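# Tuck chair under desk and park loaded cart

## Task

Slide the office chair fully beneath the desk so it rests upright with every wheel on the floor, and bring the utility cart into the yellow-taped bay so that all four of its wheels are clear of the tape and inside it. The cart's load must remain aboard without anything overhanging its edges. The robot must not topple or be left leaning, and both results must stay put without the robot holding them.

## Robot and tools

ROBOT. A Hello Robot Stretch 3 with a single arm. It has a two-wheel differential base (0.33 m long, 0.34 m wide), a lift that slides up a mast, and a telescoping arm that reaches out to the robot's right side. It cannot drive sideways. To move the gripper forward or back, drive the base. Turning in place pivots about the point midway between the drive wheels, 0.05 m behind the front edge. Stowed (arm in, wrist folded), a turn sweeps a circle of radius 0.28 m. An unfolded, level wrist reaches outside that circle.

FRAMES. Base frame: origin on the floor between the drive wheels, x ahead, y to the left, z up. hand_pose is reported in this frame, at the point where the closed fingertips meet. With all wrist joints at zero, that frame has x up, y pointing back along the arm toward the mast, and z toward the robot's rear. The odometry frame is the base frame as it was when the scene began.

TOOLS.
execute_actions: arguments "actions" (a list holding one action, or empty to just read state and images) and optional "cameras" (a list drawn from head_camera, nav_camera, wrist_camera, all; null, omitted or ["all"] gives all of them, [] gives none). An action may hold "base", "joints", "contact_limits". The parts run at the same time.
- base: exactly one key. translate_m is a relative drive in metres, -1 to 1, positive forward. rotate_rad is a relative turn in radians, -3.2 to 3.2, positive counter-clockwise (left). Both count from the base position in the scene's most recent state report.
- joints: absolute targets, by name, one number each. These are lift_m (0 to 1.1 m, arm height), arm_m (0 to 0.52 m, extension) and wrist_yaw_rad (-1.345 to 4.42; 0 = along the arm, positive toward the front, 3.0 = folded over the base). They also include wrist_pitch_rad (-1.57 to 0.451; 0 level, negative tips fingertips down), wrist_roll_rad (-2.911 to 2.911) and gripper_m (-0.089 to 0.179, larger = wider; the real fingertip gap is smaller by about 0.007 to 0.025 m). Last come head_pan_rad (-3.953 to 1.73; 0 ahead, positive left, -1.57 looks along the arm) and head_tilt_rad (-1.53 to 0.419; negative looks down).
- contact_limits: only arm_m, a motor-effort percentage from 1 to 100. The arm halts (contact_stop) once its effort reaches that value, which also caps its holding force until the next action. Very low values halt it immediately.
Any unknown key or out-of-range number rejects the whole call with no motion. Anything you leave out of an action may still be driving toward its previous target.
wait: "seconds" 0 to 10. Nothing new is commanded, and it returns the same state and images.
zoom_image: "camera" plus "region" [x0, y0, x1, y1] in pixels of that camera's latest full image, at most 504 by 504. Images are 896x504 for head_camera, 672x504 for nav_camera (fisheye) and 644x364 for wrist_camera. Both head cameras move with head pan/tilt.
finished_scene: "scene" is the current scene number. It ends the scene for good and reports success. The goal must already hold with the robot at rest.
If a result reports a stop, later motion calls in that same reply are skipped.

RESULT LINES.
- base_status / joint_status: how each motion ended. "done" for the base only means the wheels turned the commanded amount, even if they slipped. "off_target" means it stopped short and may still push. After contact_stop, time_out or torque_fault, the old target is dropped. The arm or lift goes slack after a contact_stop until you command it again.
- on_its_own: things not commanded this call. "held at" gives the held target, not the actual position. An effort out of its rest range hints at pushing or a load.
- joint_positions, hand_pose, motor_effort (% of max, positive toward higher values, peak in brackets; readings are biased and noisy; positive wheel effort pushes forward).
- lidar_m: 12 distances in metres, one per 30-degree sector, starting straight ahead and going counter-clockwise (4th left, 7th back, 10th right); "-" means nothing seen. The scan plane is 0.17 m up, and the lidar misses glass and thin legs. The robot's own parts can hide sectors 5, 6, 9 and 10 when the lift is low.
- wrist_depth_mm (45 to 1000) and head_depth_mm (280 to 4000, sideways image): 7x7 grids of median depth.
- base_odometry (from wheels, so slips count as travel), turned_by_wheels, turned_by_imu (left positive), base_tilt in degrees (forward/right positive, each with a fixed offset up to about 4 degrees).
- contact_limits: the arm limit in force, its default and its maximum.

SPEED. The base is fast only when stowed: lift below 0.30, arm below 0.03 and wrist_yaw above 2.54. Otherwise it is limited to 0.10 m/s.

CAUTIONS.
- Tipping is the main risk. The arm pushing on something rigid with the gripper higher than about 0.45 m can tip the robot, and more so with a raised contact limit or a second push. Driving while the gripper holds, hooks or pushes something immovable is also risky, as is snagging furniture, especially when reversing. If base_tilt shows a lean, back off in small steps, free the gripper, and lower lift_m to about 0.2 if it stays tipped.
- Base, wrist and head have no contact stop and keep shoving. Repeated hard wrist pushing shuts a wrist servo off for 10 s (torque_fault).
- Fold or unfold the wrist only with lift_m 0.32 to 0.95, wrist_pitch_rad -0.4 and roll near 0. After folding, the lift may go down to 0.25. With wrist_yaw_rad under -0.4, keep pitch at -0.5 or lower.
- To grip, command gripper_m below the object's width. To release, go at least 0.02 above the contact value. Readings do not confirm a grasp.
- Avoid drops, slams and hard hits, and leave the chair and cart so they stay in place unassisted. A loose object may occasionally get nudged by something else.

Each tool is called after "Call:" as name(argument=value, ...) on one line, values as JSON.

## Session

Call:
execute_actions(actions=[])

Scene clock: 0.00 s.
base_odometry: x=+0.000 y=+0.000 heading=+0.000 (m, m, rad; odometry frame)
turned_by_wheels: +0.000 (rad since the last result)
turned_by_imu: +0.000 (rad since the last result)
base_tilt: forward=-0.1 right=+0.0 (deg)
lidar_m: 1.94 1.28 1.71 1.03 0.84 0.83 0.91 1.38 2.46 1.45 2.69 1.33
head_depth_mm: 1450 2863 2940 2985 2959 2935 2297 / 1934 2873 3170 3172 3183 3131 2304 / 1887 2822 3026 2971 2811 2865 2363 / 1877 2606 2618 2561 2469 1894 2056 / 1878 2345 2370 2309 2185 2186 2176 / 1843 2102 2073 2051 1983 1363 2015 / 1829 1936 1879 1868 1837 1163 1820
base_status: not commanded
joint_positions: lift_m=+0.352 arm_m=+0.000 wrist_yaw_rad=+2.877 wrist_pitch_rad=-0.358 wrist_roll_rad=+0.006 gripper_m=+0.037 head_pan_rad=-0.002 head_tilt_rad=-0.014
joint_status: not commanded
motor_effort: left_wheel=-1 right_wheel=+1 lift_m=+46 arm_m=+0 wrist_yaw_rad=+1 wrist_pitch_rad=+5 wrist_roll_rad=+0 gripper_m=+0 head_pan_rad=+0 head_tilt_rad=+1 (%)
hand_pose: x=+0.0393 y=+0.0781 z=+0.3781 quat_wxyz=(+0.217, +0.708, +0.033, +0.671) (m; base frame)
wrist_depth_mm: - 928 - - - - - / - 998 - - - - - / - - - - - - - / 741 980 - - - - - / 723 777 828 809 839 862 878 / 619 - - 653 667 686 699 / 521 - 538 553 554 582 580
pictures: head_camera (sideways: a quarter turn clockwise sets it upright), nav_camera (sideways: a quarter turn counterclockwise sets it upright), wrist_camera
Images, in order (width x height): head_camera 896x504, nav_camera 672x504, wrist_camera 644x364.

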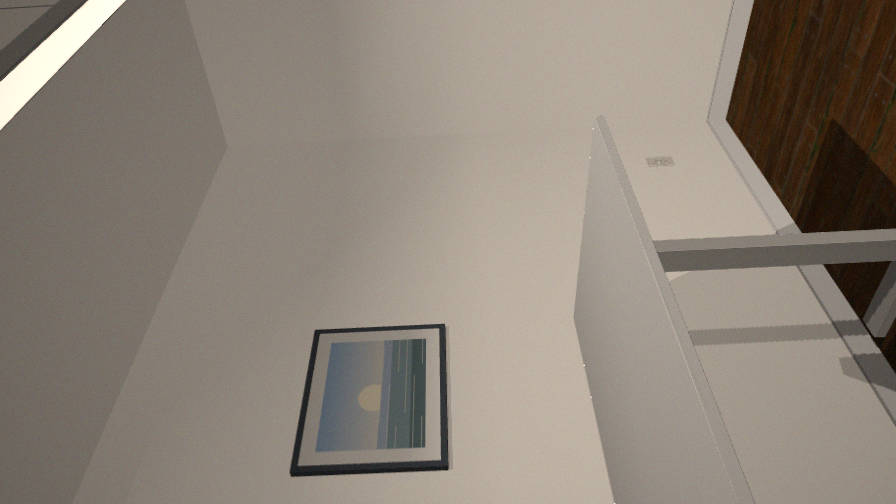

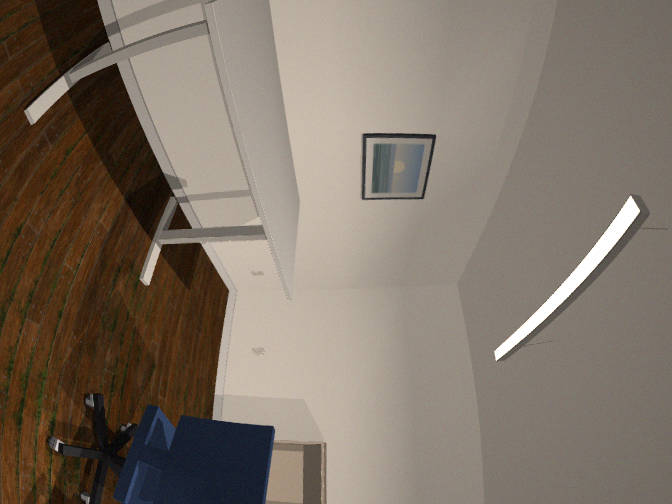

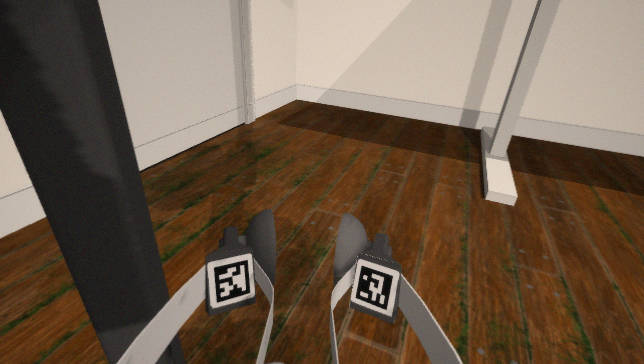

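Call:
execute_actions(actions=[{"joints":{"head_pan_rad":-0.7,"head_tilt_rad":-0.75,"lift_m":0.27,"wrist_yaw_rad":3.0}}], cameras=["head_camera","nav_camera"])

Call:
execute_actions(actions=[{"joints":{"head_pan_rad":-1.7}}], cameras=["head_camera","nav_camera"])

Scene clock: 5.37 s.
base_odometry: x=+0.000 y=+0.000 heading=+0.000 (m, m, rad; odometry frame)
turned_by_wheels: +0.000 (rad since the last result)
turned_by_imu: -0.001 (rad since the last result)
base_tilt: forward=-0.1 right=+0.0 (deg)
lidar_m: 1.93 1.28 1.72 1.03 0.84 0.83 0.91 1.38 2.46 1.45 2.70 1.34
head_depth_mm: 2528 2872 2419 1884 1575 1332 1156 / 2469 1047 1403 1725 1582 1346 1167 / 2472 1031 1176 1682 1543 1349 1172 / 2488 1086 1242 1785 1608 1367 1173 / 2465 1131 1425 1916 1620 1383 1187 / 2511 2802 2596 1995 1637 1387 1195 / 2493 2807 2636 2016 1650 1397 1203
base_status: not commanded
joint_positions: lift_m=+0.271 arm_m=+0.000 wrist_yaw_rad=+2.999 wrist_pitch_rad=-0.359 wrist_roll_rad=+0.006 gripper_m=+0.037 head_pan_rad=-0.693 head_tilt_rad=-0.740
joint_status: all done
motor_effort: left_wheel=+0(0) right_wheel=+1(1) lift_m=+18(35) arm_m=+0(0) wrist_yaw_rad=+1(2) wrist_pitch_rad=+5(5) wrist_roll_rad=+0(0) gripper_m=+0(0) head_pan_rad=-4(34) head_tilt_rad=-4(36) (%)
hand_pose: x=+0.0117 y=+0.0838 z=+0.2970 quat_wxyz=(+0.176, +0.705, +0.076, +0.683) (m; base frame)
wrist_depth_mm: 666 - - - - - - / 699 - - - - - - / 728 - - - - - - / 726 812 863 871 919 953 955 / 620 633 692 658 695 710 731 / 505 523 - 546 563 572 588 / 450 - - 469 468 480 478
pictures: head_camera (sideways: a quarter turn clockwise sets it upright), nav_camera (sideways: a quarter turn counterclockwise sets it upright)
camera_calibration (this result's frames):
head_camera: T_world_to_cam=[[-0.476827, 0.466295, -0.745121, 0.996116], [0.648755, 0.758659, 0.0596075, -0.0713147], [0.593088, -0.454979, -0.66426, 0.81474], [0, 0, 0, 1]] pos_world=[0.0380283, -0.0396905, 1.28768]
nav_camera: T_world_to_cam=[[0.534158, -0.456084, 0.711802, -0.887201], [-0.672646, -0.739312, 0.0310631, 0.0220611], [0.512076, -0.495384, -0.701693, 0.871251], [0, 0, 0, 1]] pos_world=[0.0425979, 0.0432748, 1.24218]
Images, in order (width x height): head_camera 896x504, nav_camera 672x504.

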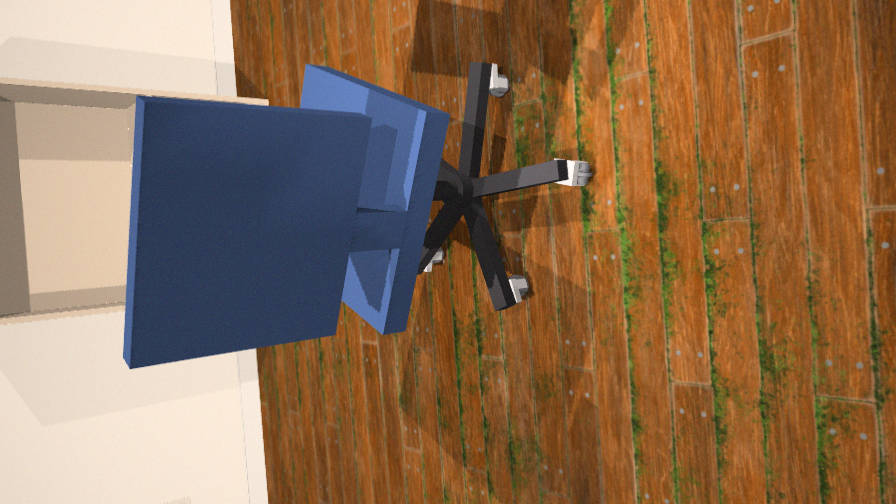

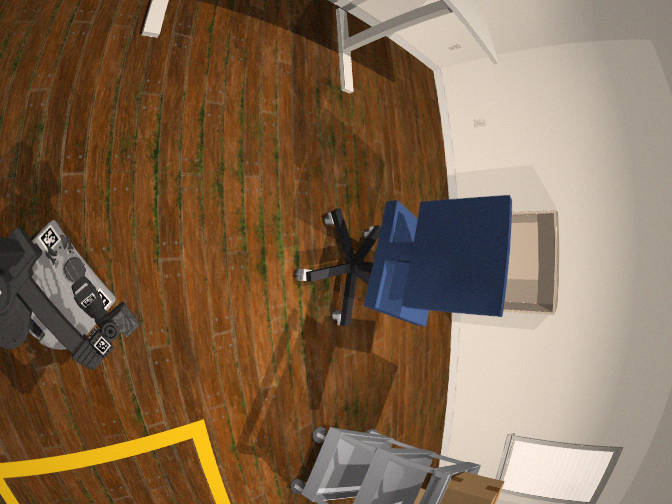

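Scene clock: 6.43 s.
base_odometry: x=+0.000 y=+0.000 heading=+0.000 (m, m, rad; odometry frame)
turned_by_wheels: +0.000 (rad since the last result)
turned_by_imu: +0.000 (rad since the last result)
base_tilt: forward=-0.1 right=+0.1 (deg)
lidar_m: 1.93 1.28 1.72 1.03 0.84 0.83 0.91 1.38 2.46 1.45 2.69 1.34
head_depth_mm: 2113 2333 2422 1898 1565 1334 1162 / 2205 2448 2438 1915 1582 1343 1165 / 2346 2625 2493 1934 1594 1360 1179 / 2441 1846 1976 1888 1619 1363 1184 / 1502 1644 1850 1868 1623 1383 1193 / 1400 1447 1789 1880 1641 1381 1200 / 1494 1999 2518 2019 1651 1390 1208
base_status: not commanded
joint_positions: lift_m=+0.271 arm_m=+0.000 wrist_yaw_rad=+2.999 wrist_pitch_rad=-0.359 wrist_roll_rad=+0.006 gripper_m=+0.037 head_pan_rad=-1.693 head_tilt_rad=-0.741
joint_status: all done
motor_effort: left_wheel=+0(0) right_wheel=+1(1) lift_m=+17(17) arm_m=+1(1) wrist_yaw_rad=+1(1) wrist_pitch_rad=+5(5) wrist_roll_rad=+0(0) gripper_m=+0(0) head_pan_rad=-3(41) head_tilt_rad=-4(4) (%)
hand_pose: x=+0.0117 y=+0.0838 z=+0.2970 quat_wxyz=(+0.176, +0.705, +0.076, +0.683) (m; base frame)
wrist_depth_mm: 666 - - - - - - / 695 - - - - - - / 732 - - - - - - / 717 810 855 871 923 931 948 / 622 636 685 671 703 698 724 / 513 527 - 535 565 571 580 / 449 - - 468 460 472 488
pictures: head_camera (sideways: a quarter turn clockwise sets it upright), nav_camera (sideways: a quarter turn counterclockwise sets it upright)
camera_calibration (this result's frames):
head_camera: T_world_to_cam=[[0.134729, 0.653383, -0.744942, 0.992152], [0.98892, -0.135961, 0.0596035, -0.0733845], [-0.0623394, -0.744718, -0.664461, 0.819], [0, 0, 0, 1]] pos_world=[-0.0100442, -0.0483088, 1.28766]
nav_camera: T_world_to_cam=[[-0.0951574, -0.696098, 0.711613, -0.883116], [-0.985553, 0.166494, 0.0310753, 0.0239539], [-0.140111, -0.698375, -0.701884, 0.875478], [0, 0, 0, 1]] pos_world=[0.0622368, -0.00731117, 1.24218]
Images, in order (width x height): head_camera 896x504, nav_camera 672x504.

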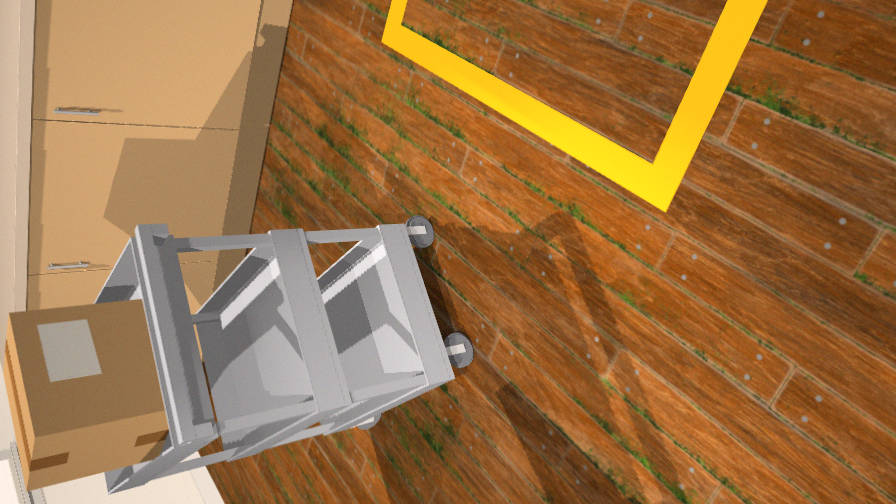

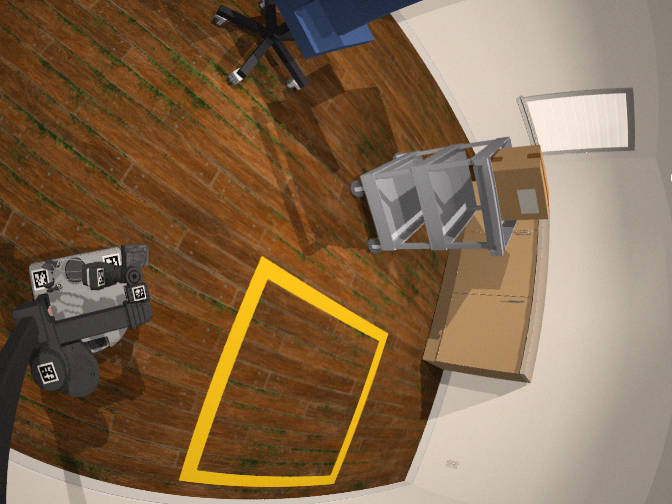

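Call:
execute_actions(actions=[{"base":{"translate_m":0.71}}], cameras=[])

Call:
execute_actions(actions=[{"base":{"rotate_rad":0.89},"joints":{"lift_m":0.72}}], cameras=[])

Call:
execute_actions(actions=[{"joints":{"wrist_yaw_rad":0,"arm_m":0.2,"gripper_m":0,"head_pan_rad":-1.9,"head_tilt_rad":-0.9}}], cameras=["head_camera","nav_camera"])

Scene clock: 25.17 s.
base_odometry: x=+0.710 y=+0.000 heading=+0.000 (m, m, rad; odometry frame)
turned_by_wheels: +0.000 (rad since the last result)
turned_by_imu: -0.004 (rad since the last result)
base_tilt: forward=-0.1 right=+0.0 (deg)
lidar_m: 1.22 1.29 0.88 0.90 1.39 1.37 1.52 2.30 1.51 1.63 0.95 2.08
head_depth_mm: 1519 1891 1960 1898 1567 1329 1158 / 1445 1514 1758 1871 1585 1343 1170 / 1686 2020 2196 1955 1586 1352 1173 / 3500 3451 2520 1898 1569 1335 1184 / 3400 3392 841 949 1127 1352 1189 / 2969 3177 778 876 1019 1351 1200 / 2659 2826 728 811 978 1335 1204
base_status: done
joint_positions: lift_m=+0.271 arm_m=+0.000 wrist_yaw_rad=+2.999 wrist_pitch_rad=-0.359 wrist_roll_rad=+0.006 gripper_m=+0.037 head_pan_rad=-1.693 head_tilt_rad=-0.741
joint_status: not commanded
motor_effort: left_wheel=+1(12) right_wheel=+1(6) lift_m=+18(18) arm_m=+1(1) wrist_yaw_rad=+1(0) wrist_pitch_rad=+5(5) wrist_roll_rad=+0(0) gripper_m=+0(0) head_pan_rad=-3(3) head_tilt_rad=-4(4) (%)
hand_pose: x=+0.0116 y=+0.0838 z=+0.2970 quat_wxyz=(+0.176, +0.705, +0.076, +0.683) (m; base frame)
wrist_depth_mm: - - - - - - 992 / - - - - - - - / - - - - - - - / 788 814 844 834 893 941 994 / 628 635 684 671 705 707 748 / 512 520 - 540 561 567 585 / 450 - - 469 467 478 484
pictures: none
No camera images: the call's "cameras" was empty. Leave "cameras" out to get every camera's image.

Scene clock: 30.10 s.
base_odometry: x=+0.710 y=+0.000 heading=+0.890 (m, m, rad; odometry frame)
turned_by_wheels: +0.890 (rad since the last result)
turned_by_imu: +0.893 (rad since the last result)
base_tilt: forward=+0.0 right=+0.0 (deg)
lidar_m: 1.28 0.88 1.44 1.37 1.44 1.93 1.64 1.50 0.95 2.06 1.22 1.24
head_depth_mm: 2060 2180 722 827 1025 1318 1209 / 2070 2244 2345 1809 1481 1295 1228 / 2033 2217 2352 1946 1597 1349 1219 / 1994 2223 2368 1954 1605 1365 1230 / 2025 2274 2441 1987 1618 1371 1213 / 1996 2240 2444 2012 1637 1388 1201 / 1976 2213 2424 2018 1649 1396 1200
base_status: done
joint_positions: lift_m=+0.719 arm_m=+0.000 wrist_yaw_rad=+2.999 wrist_pitch_rad=-0.359 wrist_roll_rad=+0.006 gripper_m=+0.037 head_pan_rad=-1.693 head_tilt_rad=-0.741
joint_status: all done
motor_effort: left_wheel=-3(11) right_wheel=+2(6) lift_m=+70(74) arm_m=+0(1) wrist_yaw_rad=+0(0) wrist_pitch_rad=+5(6) wrist_roll_rad=+0(0) gripper_m=-1(0) head_pan_rad=-3(3) head_tilt_rad=-4(4) (%)
hand_pose: x=+0.0116 y=+0.0838 z=+0.7453 quat_wxyz=(+0.176, +0.705, +0.076, +0.683) (m; base frame)
wrist_depth_mm: - - - - - - - / - - - - - - - / - - - - - - - / - - - - - - - / - - - - - - - / - - - - - - - / 914 934 964 975 981 - 979
pictures: none
No camera images: the call's "cameras" was empty. Leave "cameras" out to get every camera's image.

Scene clock: 32.80 s.
base_odometry: x=+0.710 y=+0.000 heading=+0.890 (m, m, rad; odometry frame)
turned_by_wheels: +0.000 (rad since the last result)
turned_by_imu: -0.001 (rad since the last result)
base_tilt: forward=-0.2 right=+0.1 (deg)
lidar_m: 1.28 0.88 1.44 1.37 1.44 1.94 1.64 1.50 0.95 2.08 1.22 1.24
head_depth_mm: 2466 698 823 1033 1356 1270 - / 2373 704 831 1071 1430 - 1107 / 2143 712 840 1078 - 1241 1122 / 2125 2303 2015 - 1396 1269 1131 / 2064 2268 2054 - 1396 1277 1137 / 2008 2320 2072 1726 1469 1284 1133 / 2032 2286 2061 1728 1487 1294 1152
base_status: not commanded
joint_positions: lift_m=+0.719 arm_m=+0.200 wrist_yaw_rad=+0.001 wrist_pitch_rad=-0.359 wrist_roll_rad=+0.006 gripper_m=+0.000 head_pan_rad=-1.893 head_tilt_rad=-0.889
joint_status: all done
motor_effort: left_wheel=-3(3) right_wheel=+3(3) lift_m=+70(69) arm_m=+5(6) wrist_yaw_rad=-2(4) wrist_pitch_rad=+5(5) wrist_roll_rad=+0(0) gripper_m=-2(79) head_pan_rad=-3(19) head_tilt_rad=-4(19) (%)
hand_pose: x=-0.0212 y=-0.5761 z=+0.7453 quat_wxyz=(+0.694, +0.127, -0.697, -0.127) (m; base frame)
wrist_depth_mm: - - - - - - - / - - - - - - - / - - - - - - - / - - - - - - 258 / - - - - - 676 271 / - - - - - 531 289 / 926 932 961 954 954 449 311
pictures: head_camera (sideways: a quarter turn clockwise sets it upright), nav_camera (sideways: a quarter turn counterclockwise sets it upright)
camera_calibration (this result's frames):
head_camera: T_world_to_cam=[[0.294547, 0.710949, -0.638588, 0.852582], [0.939369, -0.338173, 0.0567889, -0.0694068], [-0.175579, -0.616596, -0.767451, 0.953634], [0, 0, 0, 1]] pos_world=[-0.0184888, -0.0416064, 1.28026]
nav_camera: T_world_to_cam=[[-0.262575, -0.755623, 0.600074, -0.736756], [-0.934343, 0.354405, 0.0374315, 0.0153731], [-0.240953, -0.550846, -0.799068, 1.00247], [0, 0, 0, 1]] pos_world=[0.0624588, -0.00995091, 1.24258]
Images, in order (width x height): head_camera 896x504, nav_camera 672x504.

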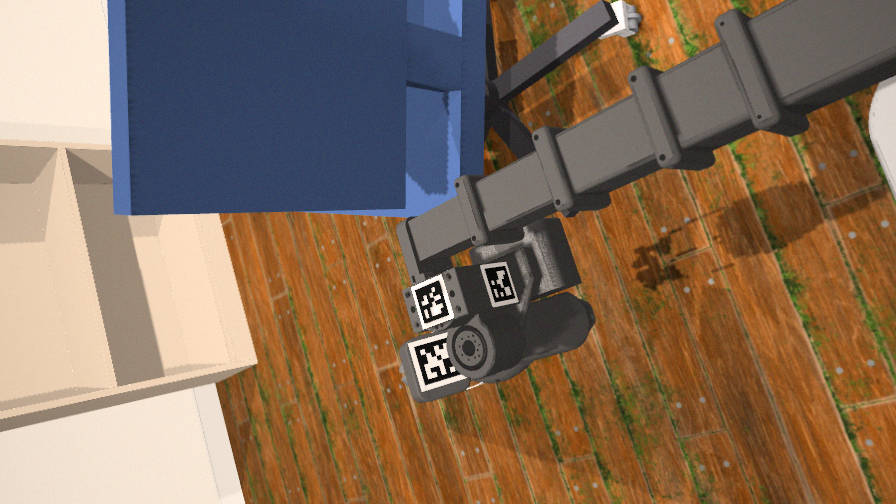

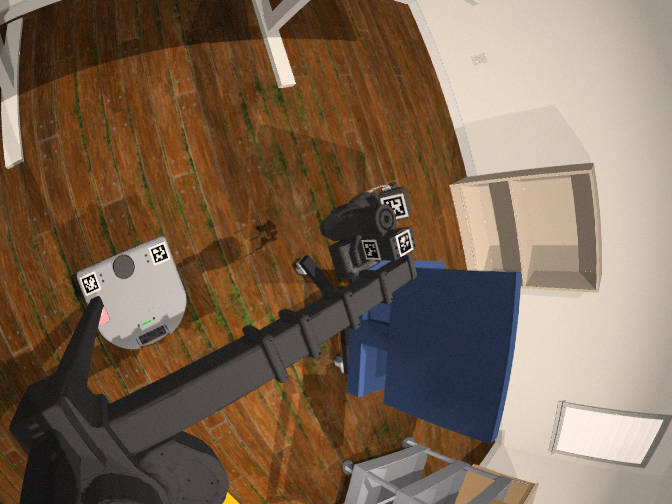

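Call:
execute_actions(actions=[{"base":{"translate_m":-0.3},"joints":{"arm_m":0.42}}], cameras=["nav_camera"])

Call:
execute_actions(actions=[{"base":{"translate_m":-0.3},"joints":{"arm_m":0.25,"head_pan_rad":-1.6}}], cameras=["nav_camera"])

Scene clock: 41.30 s.
base_odometry: x=+0.521 y=-0.233 heading=+0.890 (m, m, rad; odometry frame)
turned_by_wheels: +0.001 (rad since the last result)
turned_by_imu: +0.004 (rad since the last result)
base_tilt: forward=+0.0 right=+0.1 (deg)
lidar_m: 1.21 1.17 1.43 1.38 1.43 1.93 1.41 1.23 0.86 2.06 2.29 1.45
head_depth_mm: 2523 638 751 1006 1409 1278 - / 2447 653 752 1000 1460 - 1107 / 2345 651 755 894 - 1239 1120 / 2085 655 736 1017 1387 1268 1130 / 2051 656 - 1028 1451 1275 1135 / 2006 2178 - 1695 1475 1286 1140 / 1951 2236 2079 1724 1475 1295 1149
base_status: done
joint_positions: lift_m=+0.719 arm_m=+0.420 wrist_yaw_rad=+0.012 wrist_pitch_rad=-0.366 wrist_roll_rad=+0.007 gripper_m=+0.000 head_pan_rad=-1.893 head_tilt_rad=-0.889
joint_status: all done
motor_effort: left_wheel=+11(40) right_wheel=-10(39) lift_m=+68(69) arm_m=+5(10) wrist_yaw_rad=-8(31) wrist_pitch_rad=+7(9) wrist_roll_rad=+0(0) gripper_m=-2(5) head_pan_rad=-3(3) head_tilt_rad=-5(5) (%)
hand_pose: x=-0.0187 y=-0.7953 z=+0.7438 quat_wxyz=(+0.694, +0.133, -0.697, -0.125) (m; base frame)
wrist_depth_mm: - - - - - - - / - - - - - - - / - - - - - - - / - - - - - - - / - - - - - - - / - - - - 527 533 516 / 915 911 933 946 459 447 50
pictures: nav_camera (sideways: a quarter turn counterclockwise sets it upright)
camera_calibration (this result's frames):
nav_camera: T_world_to_cam=[[-0.262721, -0.755822, 0.599758, -0.736345], [-0.934314, 0.354479, 0.0374473, 0.0153523], [-0.240905, -0.550524, -0.799304, 1.00278], [0, 0, 0, 1]] pos_world=[0.0624652, -0.00993403, 1.24258]
Images, in order (width x height): nav_camera 672x504.

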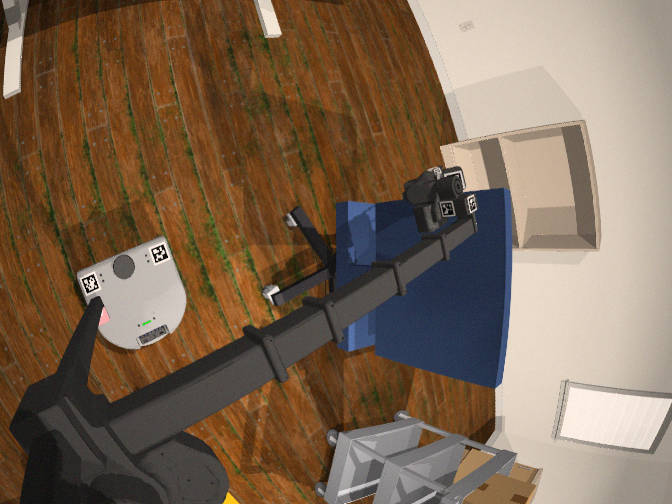

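Scene clock: 45.30 s.
base_odometry: x=+0.333 y=-0.466 heading=+0.890 (m, m, rad; odometry frame)
turned_by_wheels: +0.000 (rad since the last result)
turned_by_imu: +0.000 (rad since the last result)
base_tilt: forward=-0.2 right=+0.1 (deg)
lidar_m: 1.46 1.94 1.44 1.38 1.43 1.93 1.19 0.97 2.49 0.80 2.46 1.70
head_depth_mm: 2155 639 816 1526 - - 1096 / 2085 592 630 - 1346 1257 1109 / 2036 2276 597 - 949 1230 1121 / 2019 2263 1304 1065 1368 1268 1128 / 2008 2249 2029 1092 1407 1280 1136 / 2030 2331 2060 1633 1475 1287 1145 / 2115 2350 2065 1732 1482 1293 1140
base_status: done
joint_positions: lift_m=+0.719 arm_m=+0.250 wrist_yaw_rad=+0.002 wrist_pitch_rad=-0.364 wrist_roll_rad=+0.007 gripper_m=+0.000 head_pan_rad=-1.607 head_tilt_rad=-0.889
joint_status: all done
motor_effort: left_wheel=+0(15) right_wheel=+1(23) lift_m=+68(68) arm_m=-3(4) wrist_yaw_rad=-2(15) wrist_pitch_rad=+7(7) wrist_roll_rad=+0(0) gripper_m=-3(4) head_pan_rad=+3(24) head_tilt_rad=-5(4) (%)
hand_pose: x=-0.0210 y=-0.6262 z=+0.7443 quat_wxyz=(+0.693, +0.128, -0.697, -0.128) (m; base frame)
wrist_depth_mm: - - - - - - - / - - - - - - - / - - - - - - - / - - - - - - 156 / - - - 664 - - 86 / - 510 522 - 532 525 63 / 917 429 427 431 445 418 -
pictures: nav_camera (sideways: a quarter turn counterclockwise sets it upright)
camera_calibration (this result's frames):
nav_camera: T_world_to_cam=[[-0.0387023, -0.799245, 0.599758, -0.737711], [-0.996378, 0.0763489, 0.0374473, 0.0157309], [-0.0757205, -0.596137, -0.799304, 1.00177], [0, 0, 0, 1]] pos_world=[0.0629773, 0.00637936, 1.24258]
Images, in order (width x height): nav_camera 672x504.

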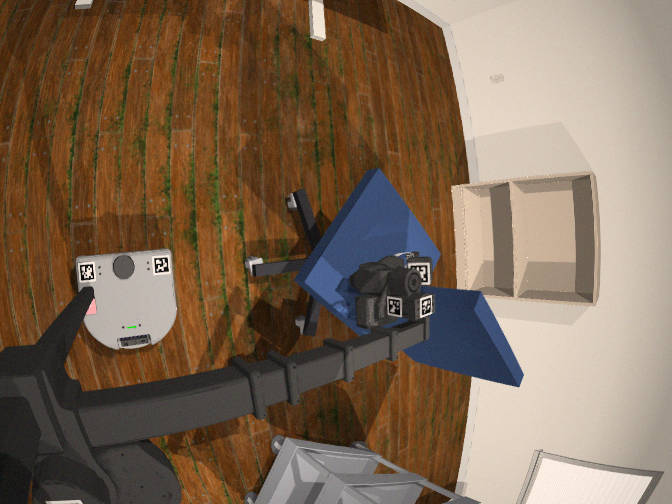

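Swivels nicely.

Call:
execute_actions(actions=[{"base":{"translate_m":-0.27},"joints":{"arm_m":0.33}}], cameras=["nav_camera"])

Scene clock: 56.87 s.
base_odometry: x=+0.163 y=-0.676 heading=+0.890 (m, m, rad; odometry frame)
turned_by_wheels: +0.000 (rad since the last result)
turned_by_imu: +0.000 (rad since the last result)
base_tilt: forward=-0.1 right=+0.0 (deg)
lidar_m: 1.73 1.96 1.44 1.38 1.42 1.93 1.99 0.76 0.79 0.82 0.82 1.93
head_depth_mm: 2154 2358 1953 1661 - - 1097 / 2147 2352 2076 1590 1408 1252 1114 / 2109 732 823 1554 1401 1257 1123 / 829 832 1067 1044 1399 1270 1130 / 908 1082 1254 1074 1311 1234 1133 / 2026 2284 2038 1084 990 1286 1146 / 1963 2291 2087 1097 1001 1297 1150
base_status: done
joint_positions: lift_m=+0.719 arm_m=+0.330 wrist_yaw_rad=+0.001 wrist_pitch_rad=-0.360 wrist_roll_rad=+0.007 gripper_m=+0.000 head_pan_rad=-1.607 head_tilt_rad=-0.889
joint_status: all done
motor_effort: left_wheel=-2(18) right_wheel=+2(15) lift_m=+68(67) arm_m=+4(8) wrist_yaw_rad=-1(27) wrist_pitch_rad=+6(7) wrist_roll_rad=+0(0) gripper_m=-3(6) head_pan_rad=+2(3) head_tilt_rad=-5(5) (%)
hand_pose: x=-0.0212 y=-0.7061 z=+0.7452 quat_wxyz=(+0.694, +0.127, -0.698, -0.127) (m; base frame)
wrist_depth_mm: - - 428 193 125 133 - / - - 484 204 133 - - / - - 560 216 143 - - / - - - 231 157 - - / - - 614 202 174 - - / 482 491 518 - 198 - - / 411 419 427 285 949 - -
pictures: nav_camera (sideways: a quarter turn counterclockwise sets it upright)
camera_calibration (this result's frames):
nav_camera: T_world_to_cam=[[-0.0386726, -0.799253, 0.599749, -0.737698], [-0.996381, 0.0763112, 0.0374478, 0.0157303], [-0.0756978, -0.59613, -0.799312, 1.00178], [0, 0, 0, 1]] pos_world=[0.0629771, 0.00638221, 1.24258]
Images, in order (width x height): nav_camera 672x504.

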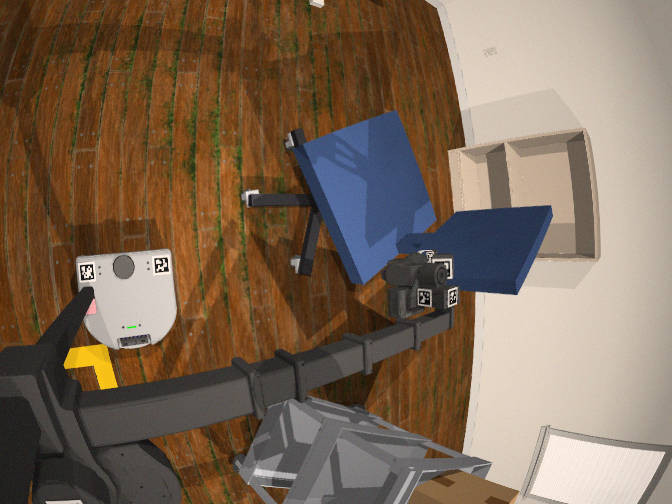

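Call:
execute_actions(actions=[{"joints":{"arm_m":0,"wrist_yaw_rad":3.0,"lift_m":0.4}}], cameras=[])

Call:
execute_actions(actions=[{"base":{"rotate_rad":-2.04},"joints":{"lift_m":0.27,"head_pan_rad":-0.3,"head_tilt_rad":-1.1}}], cameras=["nav_camera"])

Call:
execute_actions(actions=[{"base":{"translate_m":1},"joints":{"head_pan_rad":-1.3}}], cameras=["nav_camera"])

Call:
execute_actions(actions=[{"base":{"translate_m":0.65},"joints":{"head_pan_rad":-2.2,"head_tilt_rad":-0.9}}], cameras=["nav_camera","head_camera"])

Scene clock: 68.97 s.
base_odometry: x=+0.163 y=-0.676 heading=+0.890 (m, m, rad; odometry frame)
turned_by_wheels: +0.000 (rad since the last result)
turned_by_imu: -0.002 (rad since the last result)
base_tilt: forward=-0.2 right=+0.0 (deg)
lidar_m: 1.72 1.96 1.44 1.38 1.42 1.93 1.99 0.75 0.79 0.82 0.82 1.93
head_depth_mm: 2174 2349 1954 1635 1412 1240 1115 / 2155 2364 1961 1641 1423 1257 1156 / 2103 732 906 1567 1409 1266 1152 / 830 830 1015 1068 1393 1277 1163 / 909 1070 1262 1075 1312 1237 1131 / 2032 2286 2044 1084 989 1291 1143 / 1962 2297 2077 1096 1003 1295 1146
base_status: not commanded
joint_positions: lift_m=+0.401 arm_m=+0.001 wrist_yaw_rad=+2.999 wrist_pitch_rad=-0.360 wrist_roll_rad=+0.007 gripper_m=+0.000 head_pan_rad=-1.607 head_tilt_rad=-0.889
joint_status: all done
motor_effort: left_wheel=-2(2) right_wheel=+2(2) lift_m=+18(58) arm_m=-3(4) wrist_yaw_rad=+0(1) wrist_pitch_rad=+6(6) wrist_roll_rad=+0(0) gripper_m=-2(4) head_pan_rad=+3(3) head_tilt_rad=-5(5) (%)
hand_pose: x=+0.0116 y=+0.0833 z=+0.4267 quat_wxyz=(+0.176, +0.705, +0.076, +0.683) (m; base frame)
wrist_depth_mm: - - - - - - - / - - - - - - - / - - - - - - - / - - - - - - - / 824 836 915 924 915 934 973 / 675 686 - - 742 747 776 / 572 585 602 601 619 627 641
pictures: none
No camera images: the call's "cameras" was empty. Leave "cameras" out to get every camera's image.

Scene clock: 72.10 s.
base_odometry: x=+0.163 y=-0.676 heading=-1.149 (m, m, rad; odometry frame)
turned_by_wheels: -2.040 (rad since the last result)
turned_by_imu: -2.047 (rad since the last result)
base_tilt: forward=-0.1 right=+0.0 (deg)
lidar_m: 1.10 0.82 2.50 1.93 1.73 1.85 1.42 1.38 1.44 2.04 0.94 0.75
head_depth_mm: 776 1136 1361 1418 1290 1179 1091 / 766 1147 1368 1418 1299 1179 - / 718 1137 1354 1410 1314 1189 1120 / 1199 1223 1557 1447 1313 1198 1123 / 2154 1863 1640 1460 1325 1205 1106 / 2208 1896 1659 1477 1336 1217 1114 / 2215 1916 1670 1495 1318 1221 1121
base_status: done
joint_positions: lift_m=+0.271 arm_m=+0.001 wrist_yaw_rad=+2.999 wrist_pitch_rad=-0.360 wrist_roll_rad=+0.007 gripper_m=+0.000 head_pan_rad=-0.307 head_tilt_rad=-1.087
joint_status: all done
motor_effort: left_wheel=+3(14) right_wheel=+0(4) lift_m=+17(25) arm_m=-3(4) wrist_yaw_rad=+1(1) wrist_pitch_rad=+6(5) wrist_roll_rad=+0(0) gripper_m=-3(3) head_pan_rad=+4(42) head_tilt_rad=-6(22) (%)
hand_pose: x=+0.0116 y=+0.0834 z=+0.2967 quat_wxyz=(+0.176, +0.705, +0.076, +0.683) (m; base frame)
wrist_depth_mm: - - - - - - 553 / - - - - - - - / - - - - - - - / 803 797 842 875 900 806 749 / 620 628 689 709 671 676 688 / 514 528 - - 559 571 582 / 453 - - 459 467 477 491
pictures: nav_camera (sideways: a quarter turn counterclockwise sets it upright)
camera_calibration (this result's frames):
nav_camera: T_world_to_cam=[[0.857184, -0.281886, 0.431018, -0.523361], [-0.332257, -0.942133, 0.0446201, 0.00235219], [0.393498, -0.181456, -0.90124, 1.1314], [0, 0, 0, 1]] pos_world=[0.00419581, 0.0599873, 1.24513]
Images, in order (width x height): nav_camera 672x504.

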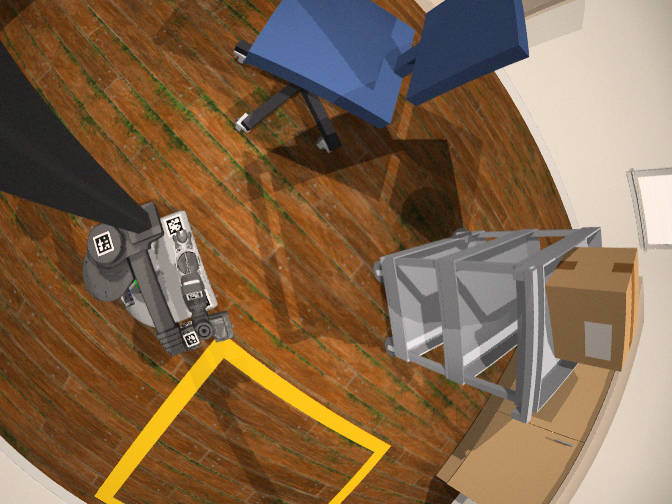

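Scene clock: 77.10 s.
base_odometry: x=+0.572 y=-1.589 heading=-1.149 (m, m, rad; odometry frame)
turned_by_wheels: +0.000 (rad since the last result)
turned_by_imu: -0.004 (rad since the last result)
base_tilt: forward=+0.0 right=+0.0 (deg)
lidar_m: 1.54 1.22 1.52 2.22 2.65 2.46 2.33 0.35 0.28 0.27 0.30 0.45
head_depth_mm: 329 337 421 503 800 1049 1108 / 333 340 425 510 829 1084 - / 350 353 445 521 847 1151 - / 762 699 616 574 866 1207 1112 / 1398 690 617 884 1130 1205 1106 / 1439 668 620 762 1324 1213 1112 / 1408 1649 585 1478 1338 1224 1116
base_status: done
joint_positions: lift_m=+0.271 arm_m=+0.001 wrist_yaw_rad=+2.999 wrist_pitch_rad=-0.360 wrist_roll_rad=+0.007 gripper_m=+0.000 head_pan_rad=-1.294 head_tilt_rad=-1.087
joint_status: all done
motor_effort: left_wheel=+3(15) right_wheel=-1(2) lift_m=+18(18) arm_m=-3(3) wrist_yaw_rad=+0(0) wrist_pitch_rad=+5(6) wrist_roll_rad=+0(0) gripper_m=-3(2) head_pan_rad=-3(41) head_tilt_rad=-6(6) (%)
hand_pose: x=+0.0115 y=+0.0834 z=+0.2967 quat_wxyz=(+0.176, +0.705, +0.076, +0.683) (m; base frame)
wrist_depth_mm: 496 - - - - - - / - - - - - - - / 737 - - - - - - / 576 610 836 886 909 953 938 / 505 639 663 719 686 708 742 / 484 527 - - 553 566 587 / 422 - - 460 471 478 482
pictures: nav_camera (sideways: a quarter turn counterclockwise sets it upright)
camera_calibration (this result's frames):
nav_camera: T_world_to_cam=[[0.237645, -0.870741, 0.430505, -0.518915], [-0.969141, -0.24243, 0.0446383, 0.0062135], [0.0654993, -0.427829, -0.901483, 1.13371], [0, 0, 0, 1]] pos_world=[0.0550816, 0.0347015, 1.24514]
Images, in order (width x height): nav_camera 672x504.

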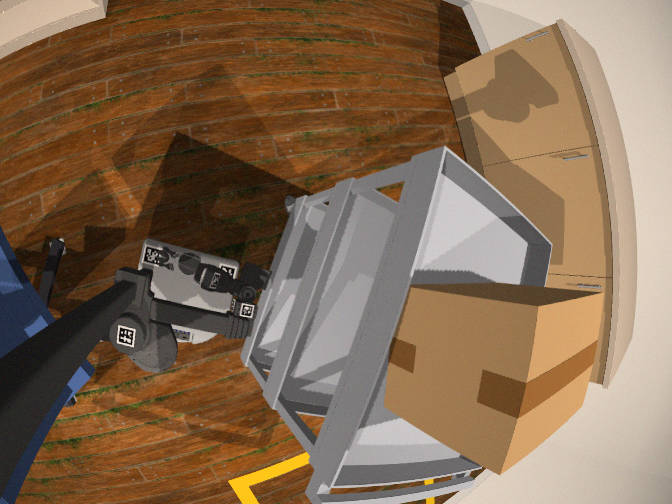

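Scene clock: 81.07 s.
base_odometry: x=+0.838 y=-2.182 heading=-1.149 (m, m, rad; odometry frame)
turned_by_wheels: +0.000 (rad since the last result)
turned_by_imu: -0.003 (rad since the last result)
base_tilt: forward=-0.2 right=+0.1 (deg)
lidar_m: 0.95 0.92 0.84 1.29 2.51 1.14 0.95 0.46 0.47 1.25 1.21 1.28
head_depth_mm: 601 681 720 997 1219 1235 1104 / 651 741 737 682 940 1224 1132 / 723 833 744 1018 1161 1212 1156 / 2847 894 817 1098 1384 1264 1149 / 2876 2244 1907 1673 1449 1267 1140 / 1745 1901 2004 1695 1459 1276 1139 / 1523 1655 1822 1711 1469 1287 1145
base_status: done
joint_positions: lift_m=+0.271 arm_m=+0.001 wrist_yaw_rad=+3.000 wrist_pitch_rad=-0.360 wrist_roll_rad=+0.007 gripper_m=+0.000 head_pan_rad=-2.193 head_tilt_rad=-0.902
joint_status: all done
motor_effort: left_wheel=+2(13) right_wheel=-1(3) lift_m=+18(18) arm_m=-3(3) wrist_yaw_rad=+0(0) wrist_pitch_rad=+6(5) wrist_roll_rad=+0(0) gripper_m=-2(3) head_pan_rad=-2(39) head_tilt_rad=+0(16) (%)
hand_pose: x=+0.0115 y=+0.0834 z=+0.2967 quat_wxyz=(+0.176, +0.705, +0.076, +0.683) (m; base frame)
wrist_depth_mm: - - - - 879 876 711 / - - - - 961 896 750 / - - - - - 938 771 / 788 816 848 890 901 873 781 / 627 640 685 715 702 720 739 / 510 521 - - 559 571 576 / 454 - - 459 469 477 484
pictures: head_camera (sideways: a quarter turn clockwise sets it upright), nav_camera (sideways: a quarter turn counterclockwise sets it upright)
camera_calibration (this result's frames):
head_camera: T_world_to_cam=[[0.496425, 0.598968, -0.628331, 0.837987], [0.79701, -0.601319, 0.0564746, -0.0681282], [-0.344001, -0.528822, -0.775893, 0.965639], [0, 0, 0, 1]] pos_world=[-0.0295176, -0.0322429, 1.27961]
nav_camera: T_world_to_cam=[[-0.478785, -0.650678, 0.589392, -0.721521], [-0.788142, 0.614322, 0.0379632, 0.0137897], [-0.386779, -0.446349, -0.806954, 1.01361], [0, 0, 0, 1]] pos_world=[0.0574587, -0.0255241, 1.24268]
Images, in order (width x height): head_camera 896x504, nav_camera 672x504.

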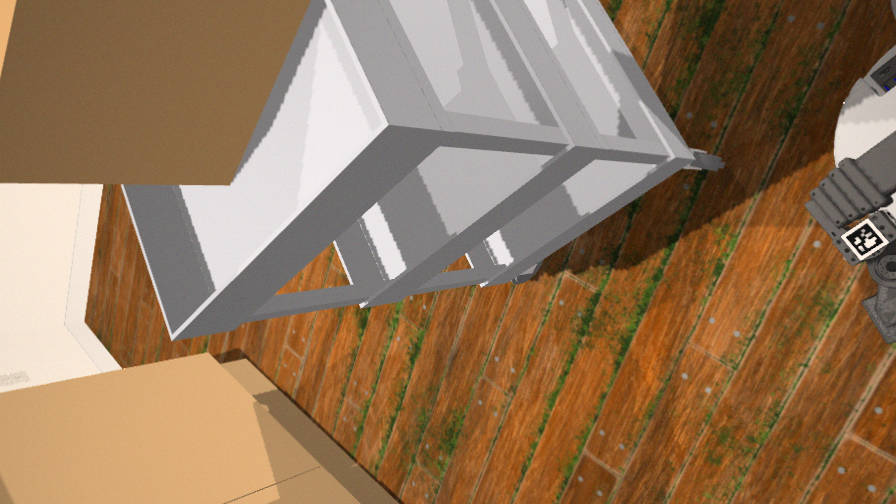

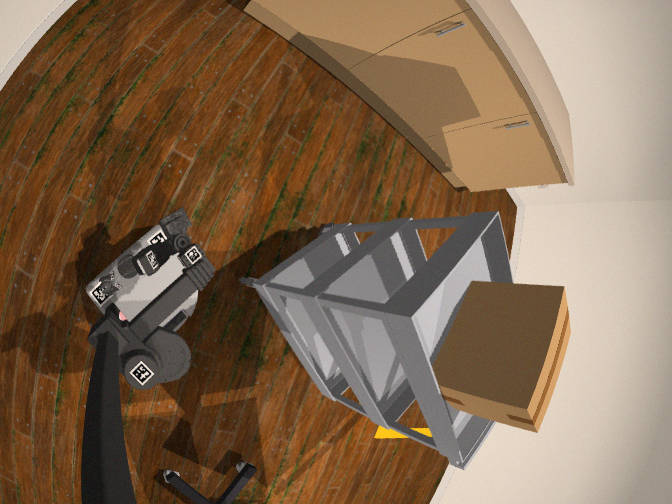

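Call:
execute_actions(actions=[{"base":{"rotate_rad":-2.55},"joints":{"head_pan_rad":0,"head_tilt_rad":-1.1}}], cameras=[])

Call:
execute_actions(actions=[{"base":{"translate_m":0.33},"joints":{"lift_m":0.31}}], cameras=[])

Call:
execute_actions(actions=[{"base":{"translate_m":0.3}}], cameras=["nav_camera"])

Scene clock: 89.90 s.
base_odometry: x=+0.838 y=-2.182 heading=+2.584 (m, m, rad; odometry frame)
turned_by_wheels: -2.550 (rad since the last result)
turned_by_imu: -2.561 (rad since the last result)
base_tilt: forward=-0.1 right=+0.0 (deg)
lidar_m: 0.46 0.52 1.23 1.21 1.19 0.94 0.93 0.84 1.40 2.51 1.14 0.81
head_depth_mm: 843 1718 1586 1418 1292 1170 1097 / 760 1107 1353 1416 1302 1185 1116 / 646 694 1033 1316 1302 1192 1115 / 644 682 1004 959 1278 1197 1124 / 670 705 641 966 1309 1199 1120 / 702 712 1010 1314 1326 1210 1119 / 801 715 1056 1468 1341 1222 1118
base_status: done
joint_positions: lift_m=+0.271 arm_m=+0.001 wrist_yaw_rad=+3.000 wrist_pitch_rad=-0.360 wrist_roll_rad=+0.007 gripper_m=+0.000 head_pan_rad=-0.007 head_tilt_rad=-1.087
joint_status: all done
motor_effort: left_wheel=+2(15) right_wheel=-1(4) lift_m=+18(18) arm_m=-3(3) wrist_yaw_rad=+0(1) wrist_pitch_rad=+6(6) wrist_roll_rad=+0(0) gripper_m=-3(2) head_pan_rad=+4(42) head_tilt_rad=-6(21) (%)
hand_pose: x=+0.0115 y=+0.0834 z=+0.2967 quat_wxyz=(+0.176, +0.705, +0.076, +0.683) (m; base frame)
wrist_depth_mm: - - - - - - - / - - - - - - - / - - - - - - - / 787 814 856 886 909 945 992 / 632 633 688 710 691 709 718 / 518 514 - - 563 572 578 / 452 - - 463 468 474 489
pictures: none
No camera images: the call's "cameras" was empty. Leave "cameras" out to get every camera's image.

Scene clock: 94.33 s.
base_odometry: x=+0.558 y=-2.007 heading=+2.584 (m, m, rad; odometry frame)
turned_by_wheels: +0.000 (rad since the last result)
turned_by_imu: -0.002 (rad since the last result)
base_tilt: forward=-0.1 right=+0.0 (deg)
lidar_m: 0.17 0.15 1.20 1.18 1.26 1.27 1.26 1.12 1.68 1.03 2.88 0.31
head_depth_mm: 668 675 611 1161 1283 1171 1108 / 343 409 576 812 1250 1185 1118 / 337 357 444 533 814 1171 1122 / 341 375 474 549 498 784 1126 / 350 395 507 554 499 683 1116 / 358 418 545 558 503 1197 1114 / 370 444 590 562 530 1217 1119
base_status: done
joint_positions: lift_m=+0.309 arm_m=+0.001 wrist_yaw_rad=+3.000 wrist_pitch_rad=-0.360 wrist_roll_rad=+0.007 gripper_m=+0.000 head_pan_rad=-0.007 head_tilt_rad=-1.088
joint_status: all done
motor_effort: left_wheel=+2(15) right_wheel=-1(5) lift_m=+69(73) arm_m=-3(3) wrist_yaw_rad=+0(0) wrist_pitch_rad=+5(5) wrist_roll_rad=+0(0) gripper_m=-2(4) head_pan_rad=+3(3) head_tilt_rad=-5(5) (%)
hand_pose: x=+0.0115 y=+0.0834 z=+0.3352 quat_wxyz=(+0.176, +0.705, +0.077, +0.683) (m; base frame)
wrist_depth_mm: - - - - - - 440 / - - - - - - 143 / - - - - - - 140 / 865 875 925 957 991 944 150 / 684 685 750 786 745 519 166 / 563 575 - - 606 196 408 / 478 481 506 517 510 209 355
pictures: none
No camera images: the call's "cameras" was empty. Leave "cameras" out to get every camera's image.

Scene clock: 98.63 s.
base_odometry: x=+0.303 y=-1.849 heading=+2.584 (m, m, rad; odometry frame)
turned_by_wheels: +0.000 (rad since the last result)
turned_by_imu: +0.001 (rad since the last result)
base_tilt: forward=-0.1 right=+0.0 (deg)
lidar_m: 0.15 - 1.17 1.15 1.23 1.57 1.55 1.40 2.48 1.01 2.78 0.18
head_depth_mm: 326 291 357 528 844 1178 1105 / 330 291 319 421 511 1170 1114 / 334 299 354 467 496 1026 1120 / 338 311 395 525 495 689 1115 / 341 343 451 545 499 461 1111 / 346 383 521 556 503 458 1109 / 359 433 619 561 506 1199 1123
base_status: done
joint_positions: lift_m=+0.309 arm_m=+0.001 wrist_yaw_rad=+3.000 wrist_pitch_rad=-0.360 wrist_roll_rad=+0.007 gripper_m=+0.000 head_pan_rad=-0.005 head_tilt_rad=-1.091
joint_status: not commanded
motor_effort: left_wheel=+4(65) right_wheel=+1(16) lift_m=+67(69) arm_m=-3(3) wrist_yaw_rad=-1(1) wrist_pitch_rad=+6(6) wrist_roll_rad=+0(0) gripper_m=-3(3) head_pan_rad=+2(3) head_tilt_rad=-4(5) (%)
hand_pose: x=+0.0114 y=+0.0834 z=+0.3351 quat_wxyz=(+0.176, +0.705, +0.077, +0.683) (m; base frame)
wrist_depth_mm: - - - - - 128 395 / - - - - - 138 - / - - - - - 150 - / 867 876 933 971 931 518 978 / 683 702 758 782 693 467 493 / 570 572 - - 201 400 426 / 478 492 508 513 322 345 354
pictures: nav_camera (sideways: a quarter turn counterclockwise sets it upright)
camera_calibration (this result's frames):
nav_camera: T_world_to_cam=[[0.904041, -0.0144792, 0.427201, -0.518676], [-0.0371379, -0.998307, 0.0447554, 0.00037604], [0.42583, -0.0563261, -0.903048, 1.13355], [0, 0, 0, 1]] pos_world=[-0.0137813, 0.0567138, 1.24521]
Images, in order (width x height): nav_camera 672x504.

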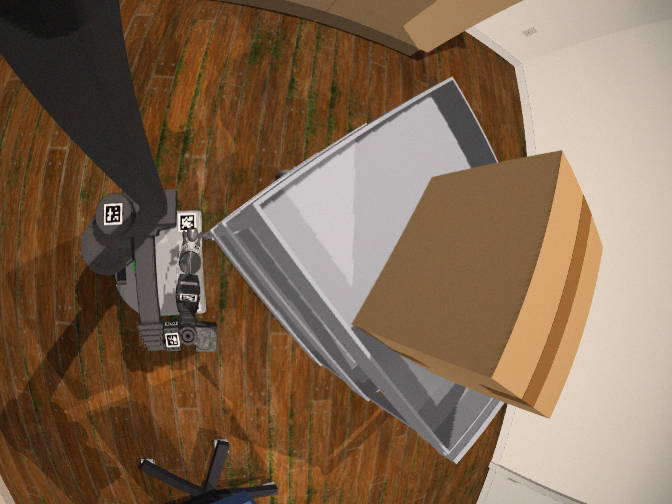

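Call:
execute_actions(actions=[{"base":{"translate_m":0.3}}], cameras=["nav_camera"])

Scene clock: 106.50 s.
base_odometry: x=+0.049 y=-1.690 heading=+2.584 (m, m, rad; odometry frame)
turned_by_wheels: +0.000 (rad since the last result)
turned_by_imu: -0.003 (rad since the last result)
base_tilt: forward=-0.1 right=+0.0 (deg)
lidar_m: - - 0.15 1.12 1.20 1.88 1.85 1.68 1.08 2.59 0.24 0.15
head_depth_mm: 326 292 - 308 456 1054 1107 / 330 292 293 342 449 766 1110 / 334 294 331 432 490 741 1121 / 338 318 413 532 496 469 1113 / 348 395 557 553 498 464 1096 / 391 648 623 555 502 459 1113 / 1940 1890 629 550 490 466 1117
base_status: done
joint_positions: lift_m=+0.309 arm_m=+0.001 wrist_yaw_rad=+3.000 wrist_pitch_rad=-0.360 wrist_roll_rad=+0.007 gripper_m=+0.000 head_pan_rad=-0.005 head_tilt_rad=-1.091
joint_status: not commanded
motor_effort: left_wheel=+6(24) right_wheel=+1(6) lift_m=+67(67) arm_m=-3(3) wrist_yaw_rad=-1(0) wrist_pitch_rad=+6(6) wrist_roll_rad=+0(0) gripper_m=-3(2) head_pan_rad=+3(2) head_tilt_rad=-4(4) (%)
hand_pose: x=+0.0114 y=+0.0834 z=+0.3351 quat_wxyz=(+0.176, +0.705, +0.077, +0.683) (m; base frame)
wrist_depth_mm: - - - - - 157 - / - - - - - - - / - - - - - - - / 855 896 907 970 214 - - / 694 691 758 784 227 771 452 / 565 577 - - 249 376 421 / 481 486 509 510 321 345 355
pictures: nav_camera (sideways: a quarter turn counterclockwise sets it upright)
camera_calibration (this result's frames):
nav_camera: T_world_to_cam=[[0.904041, -0.0144792, 0.427201, -0.518676], [-0.037138, -0.998307, 0.0447554, 0.000376045], [0.42583, -0.0563261, -0.903048, 1.13355], [0, 0, 0, 1]] pos_world=[-0.0137813, 0.0567138, 1.24521]
Images, in order (width x height): nav_camera 672x504.

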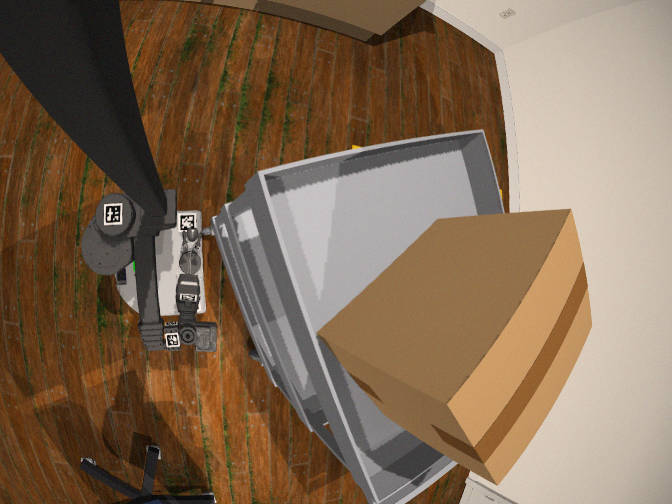

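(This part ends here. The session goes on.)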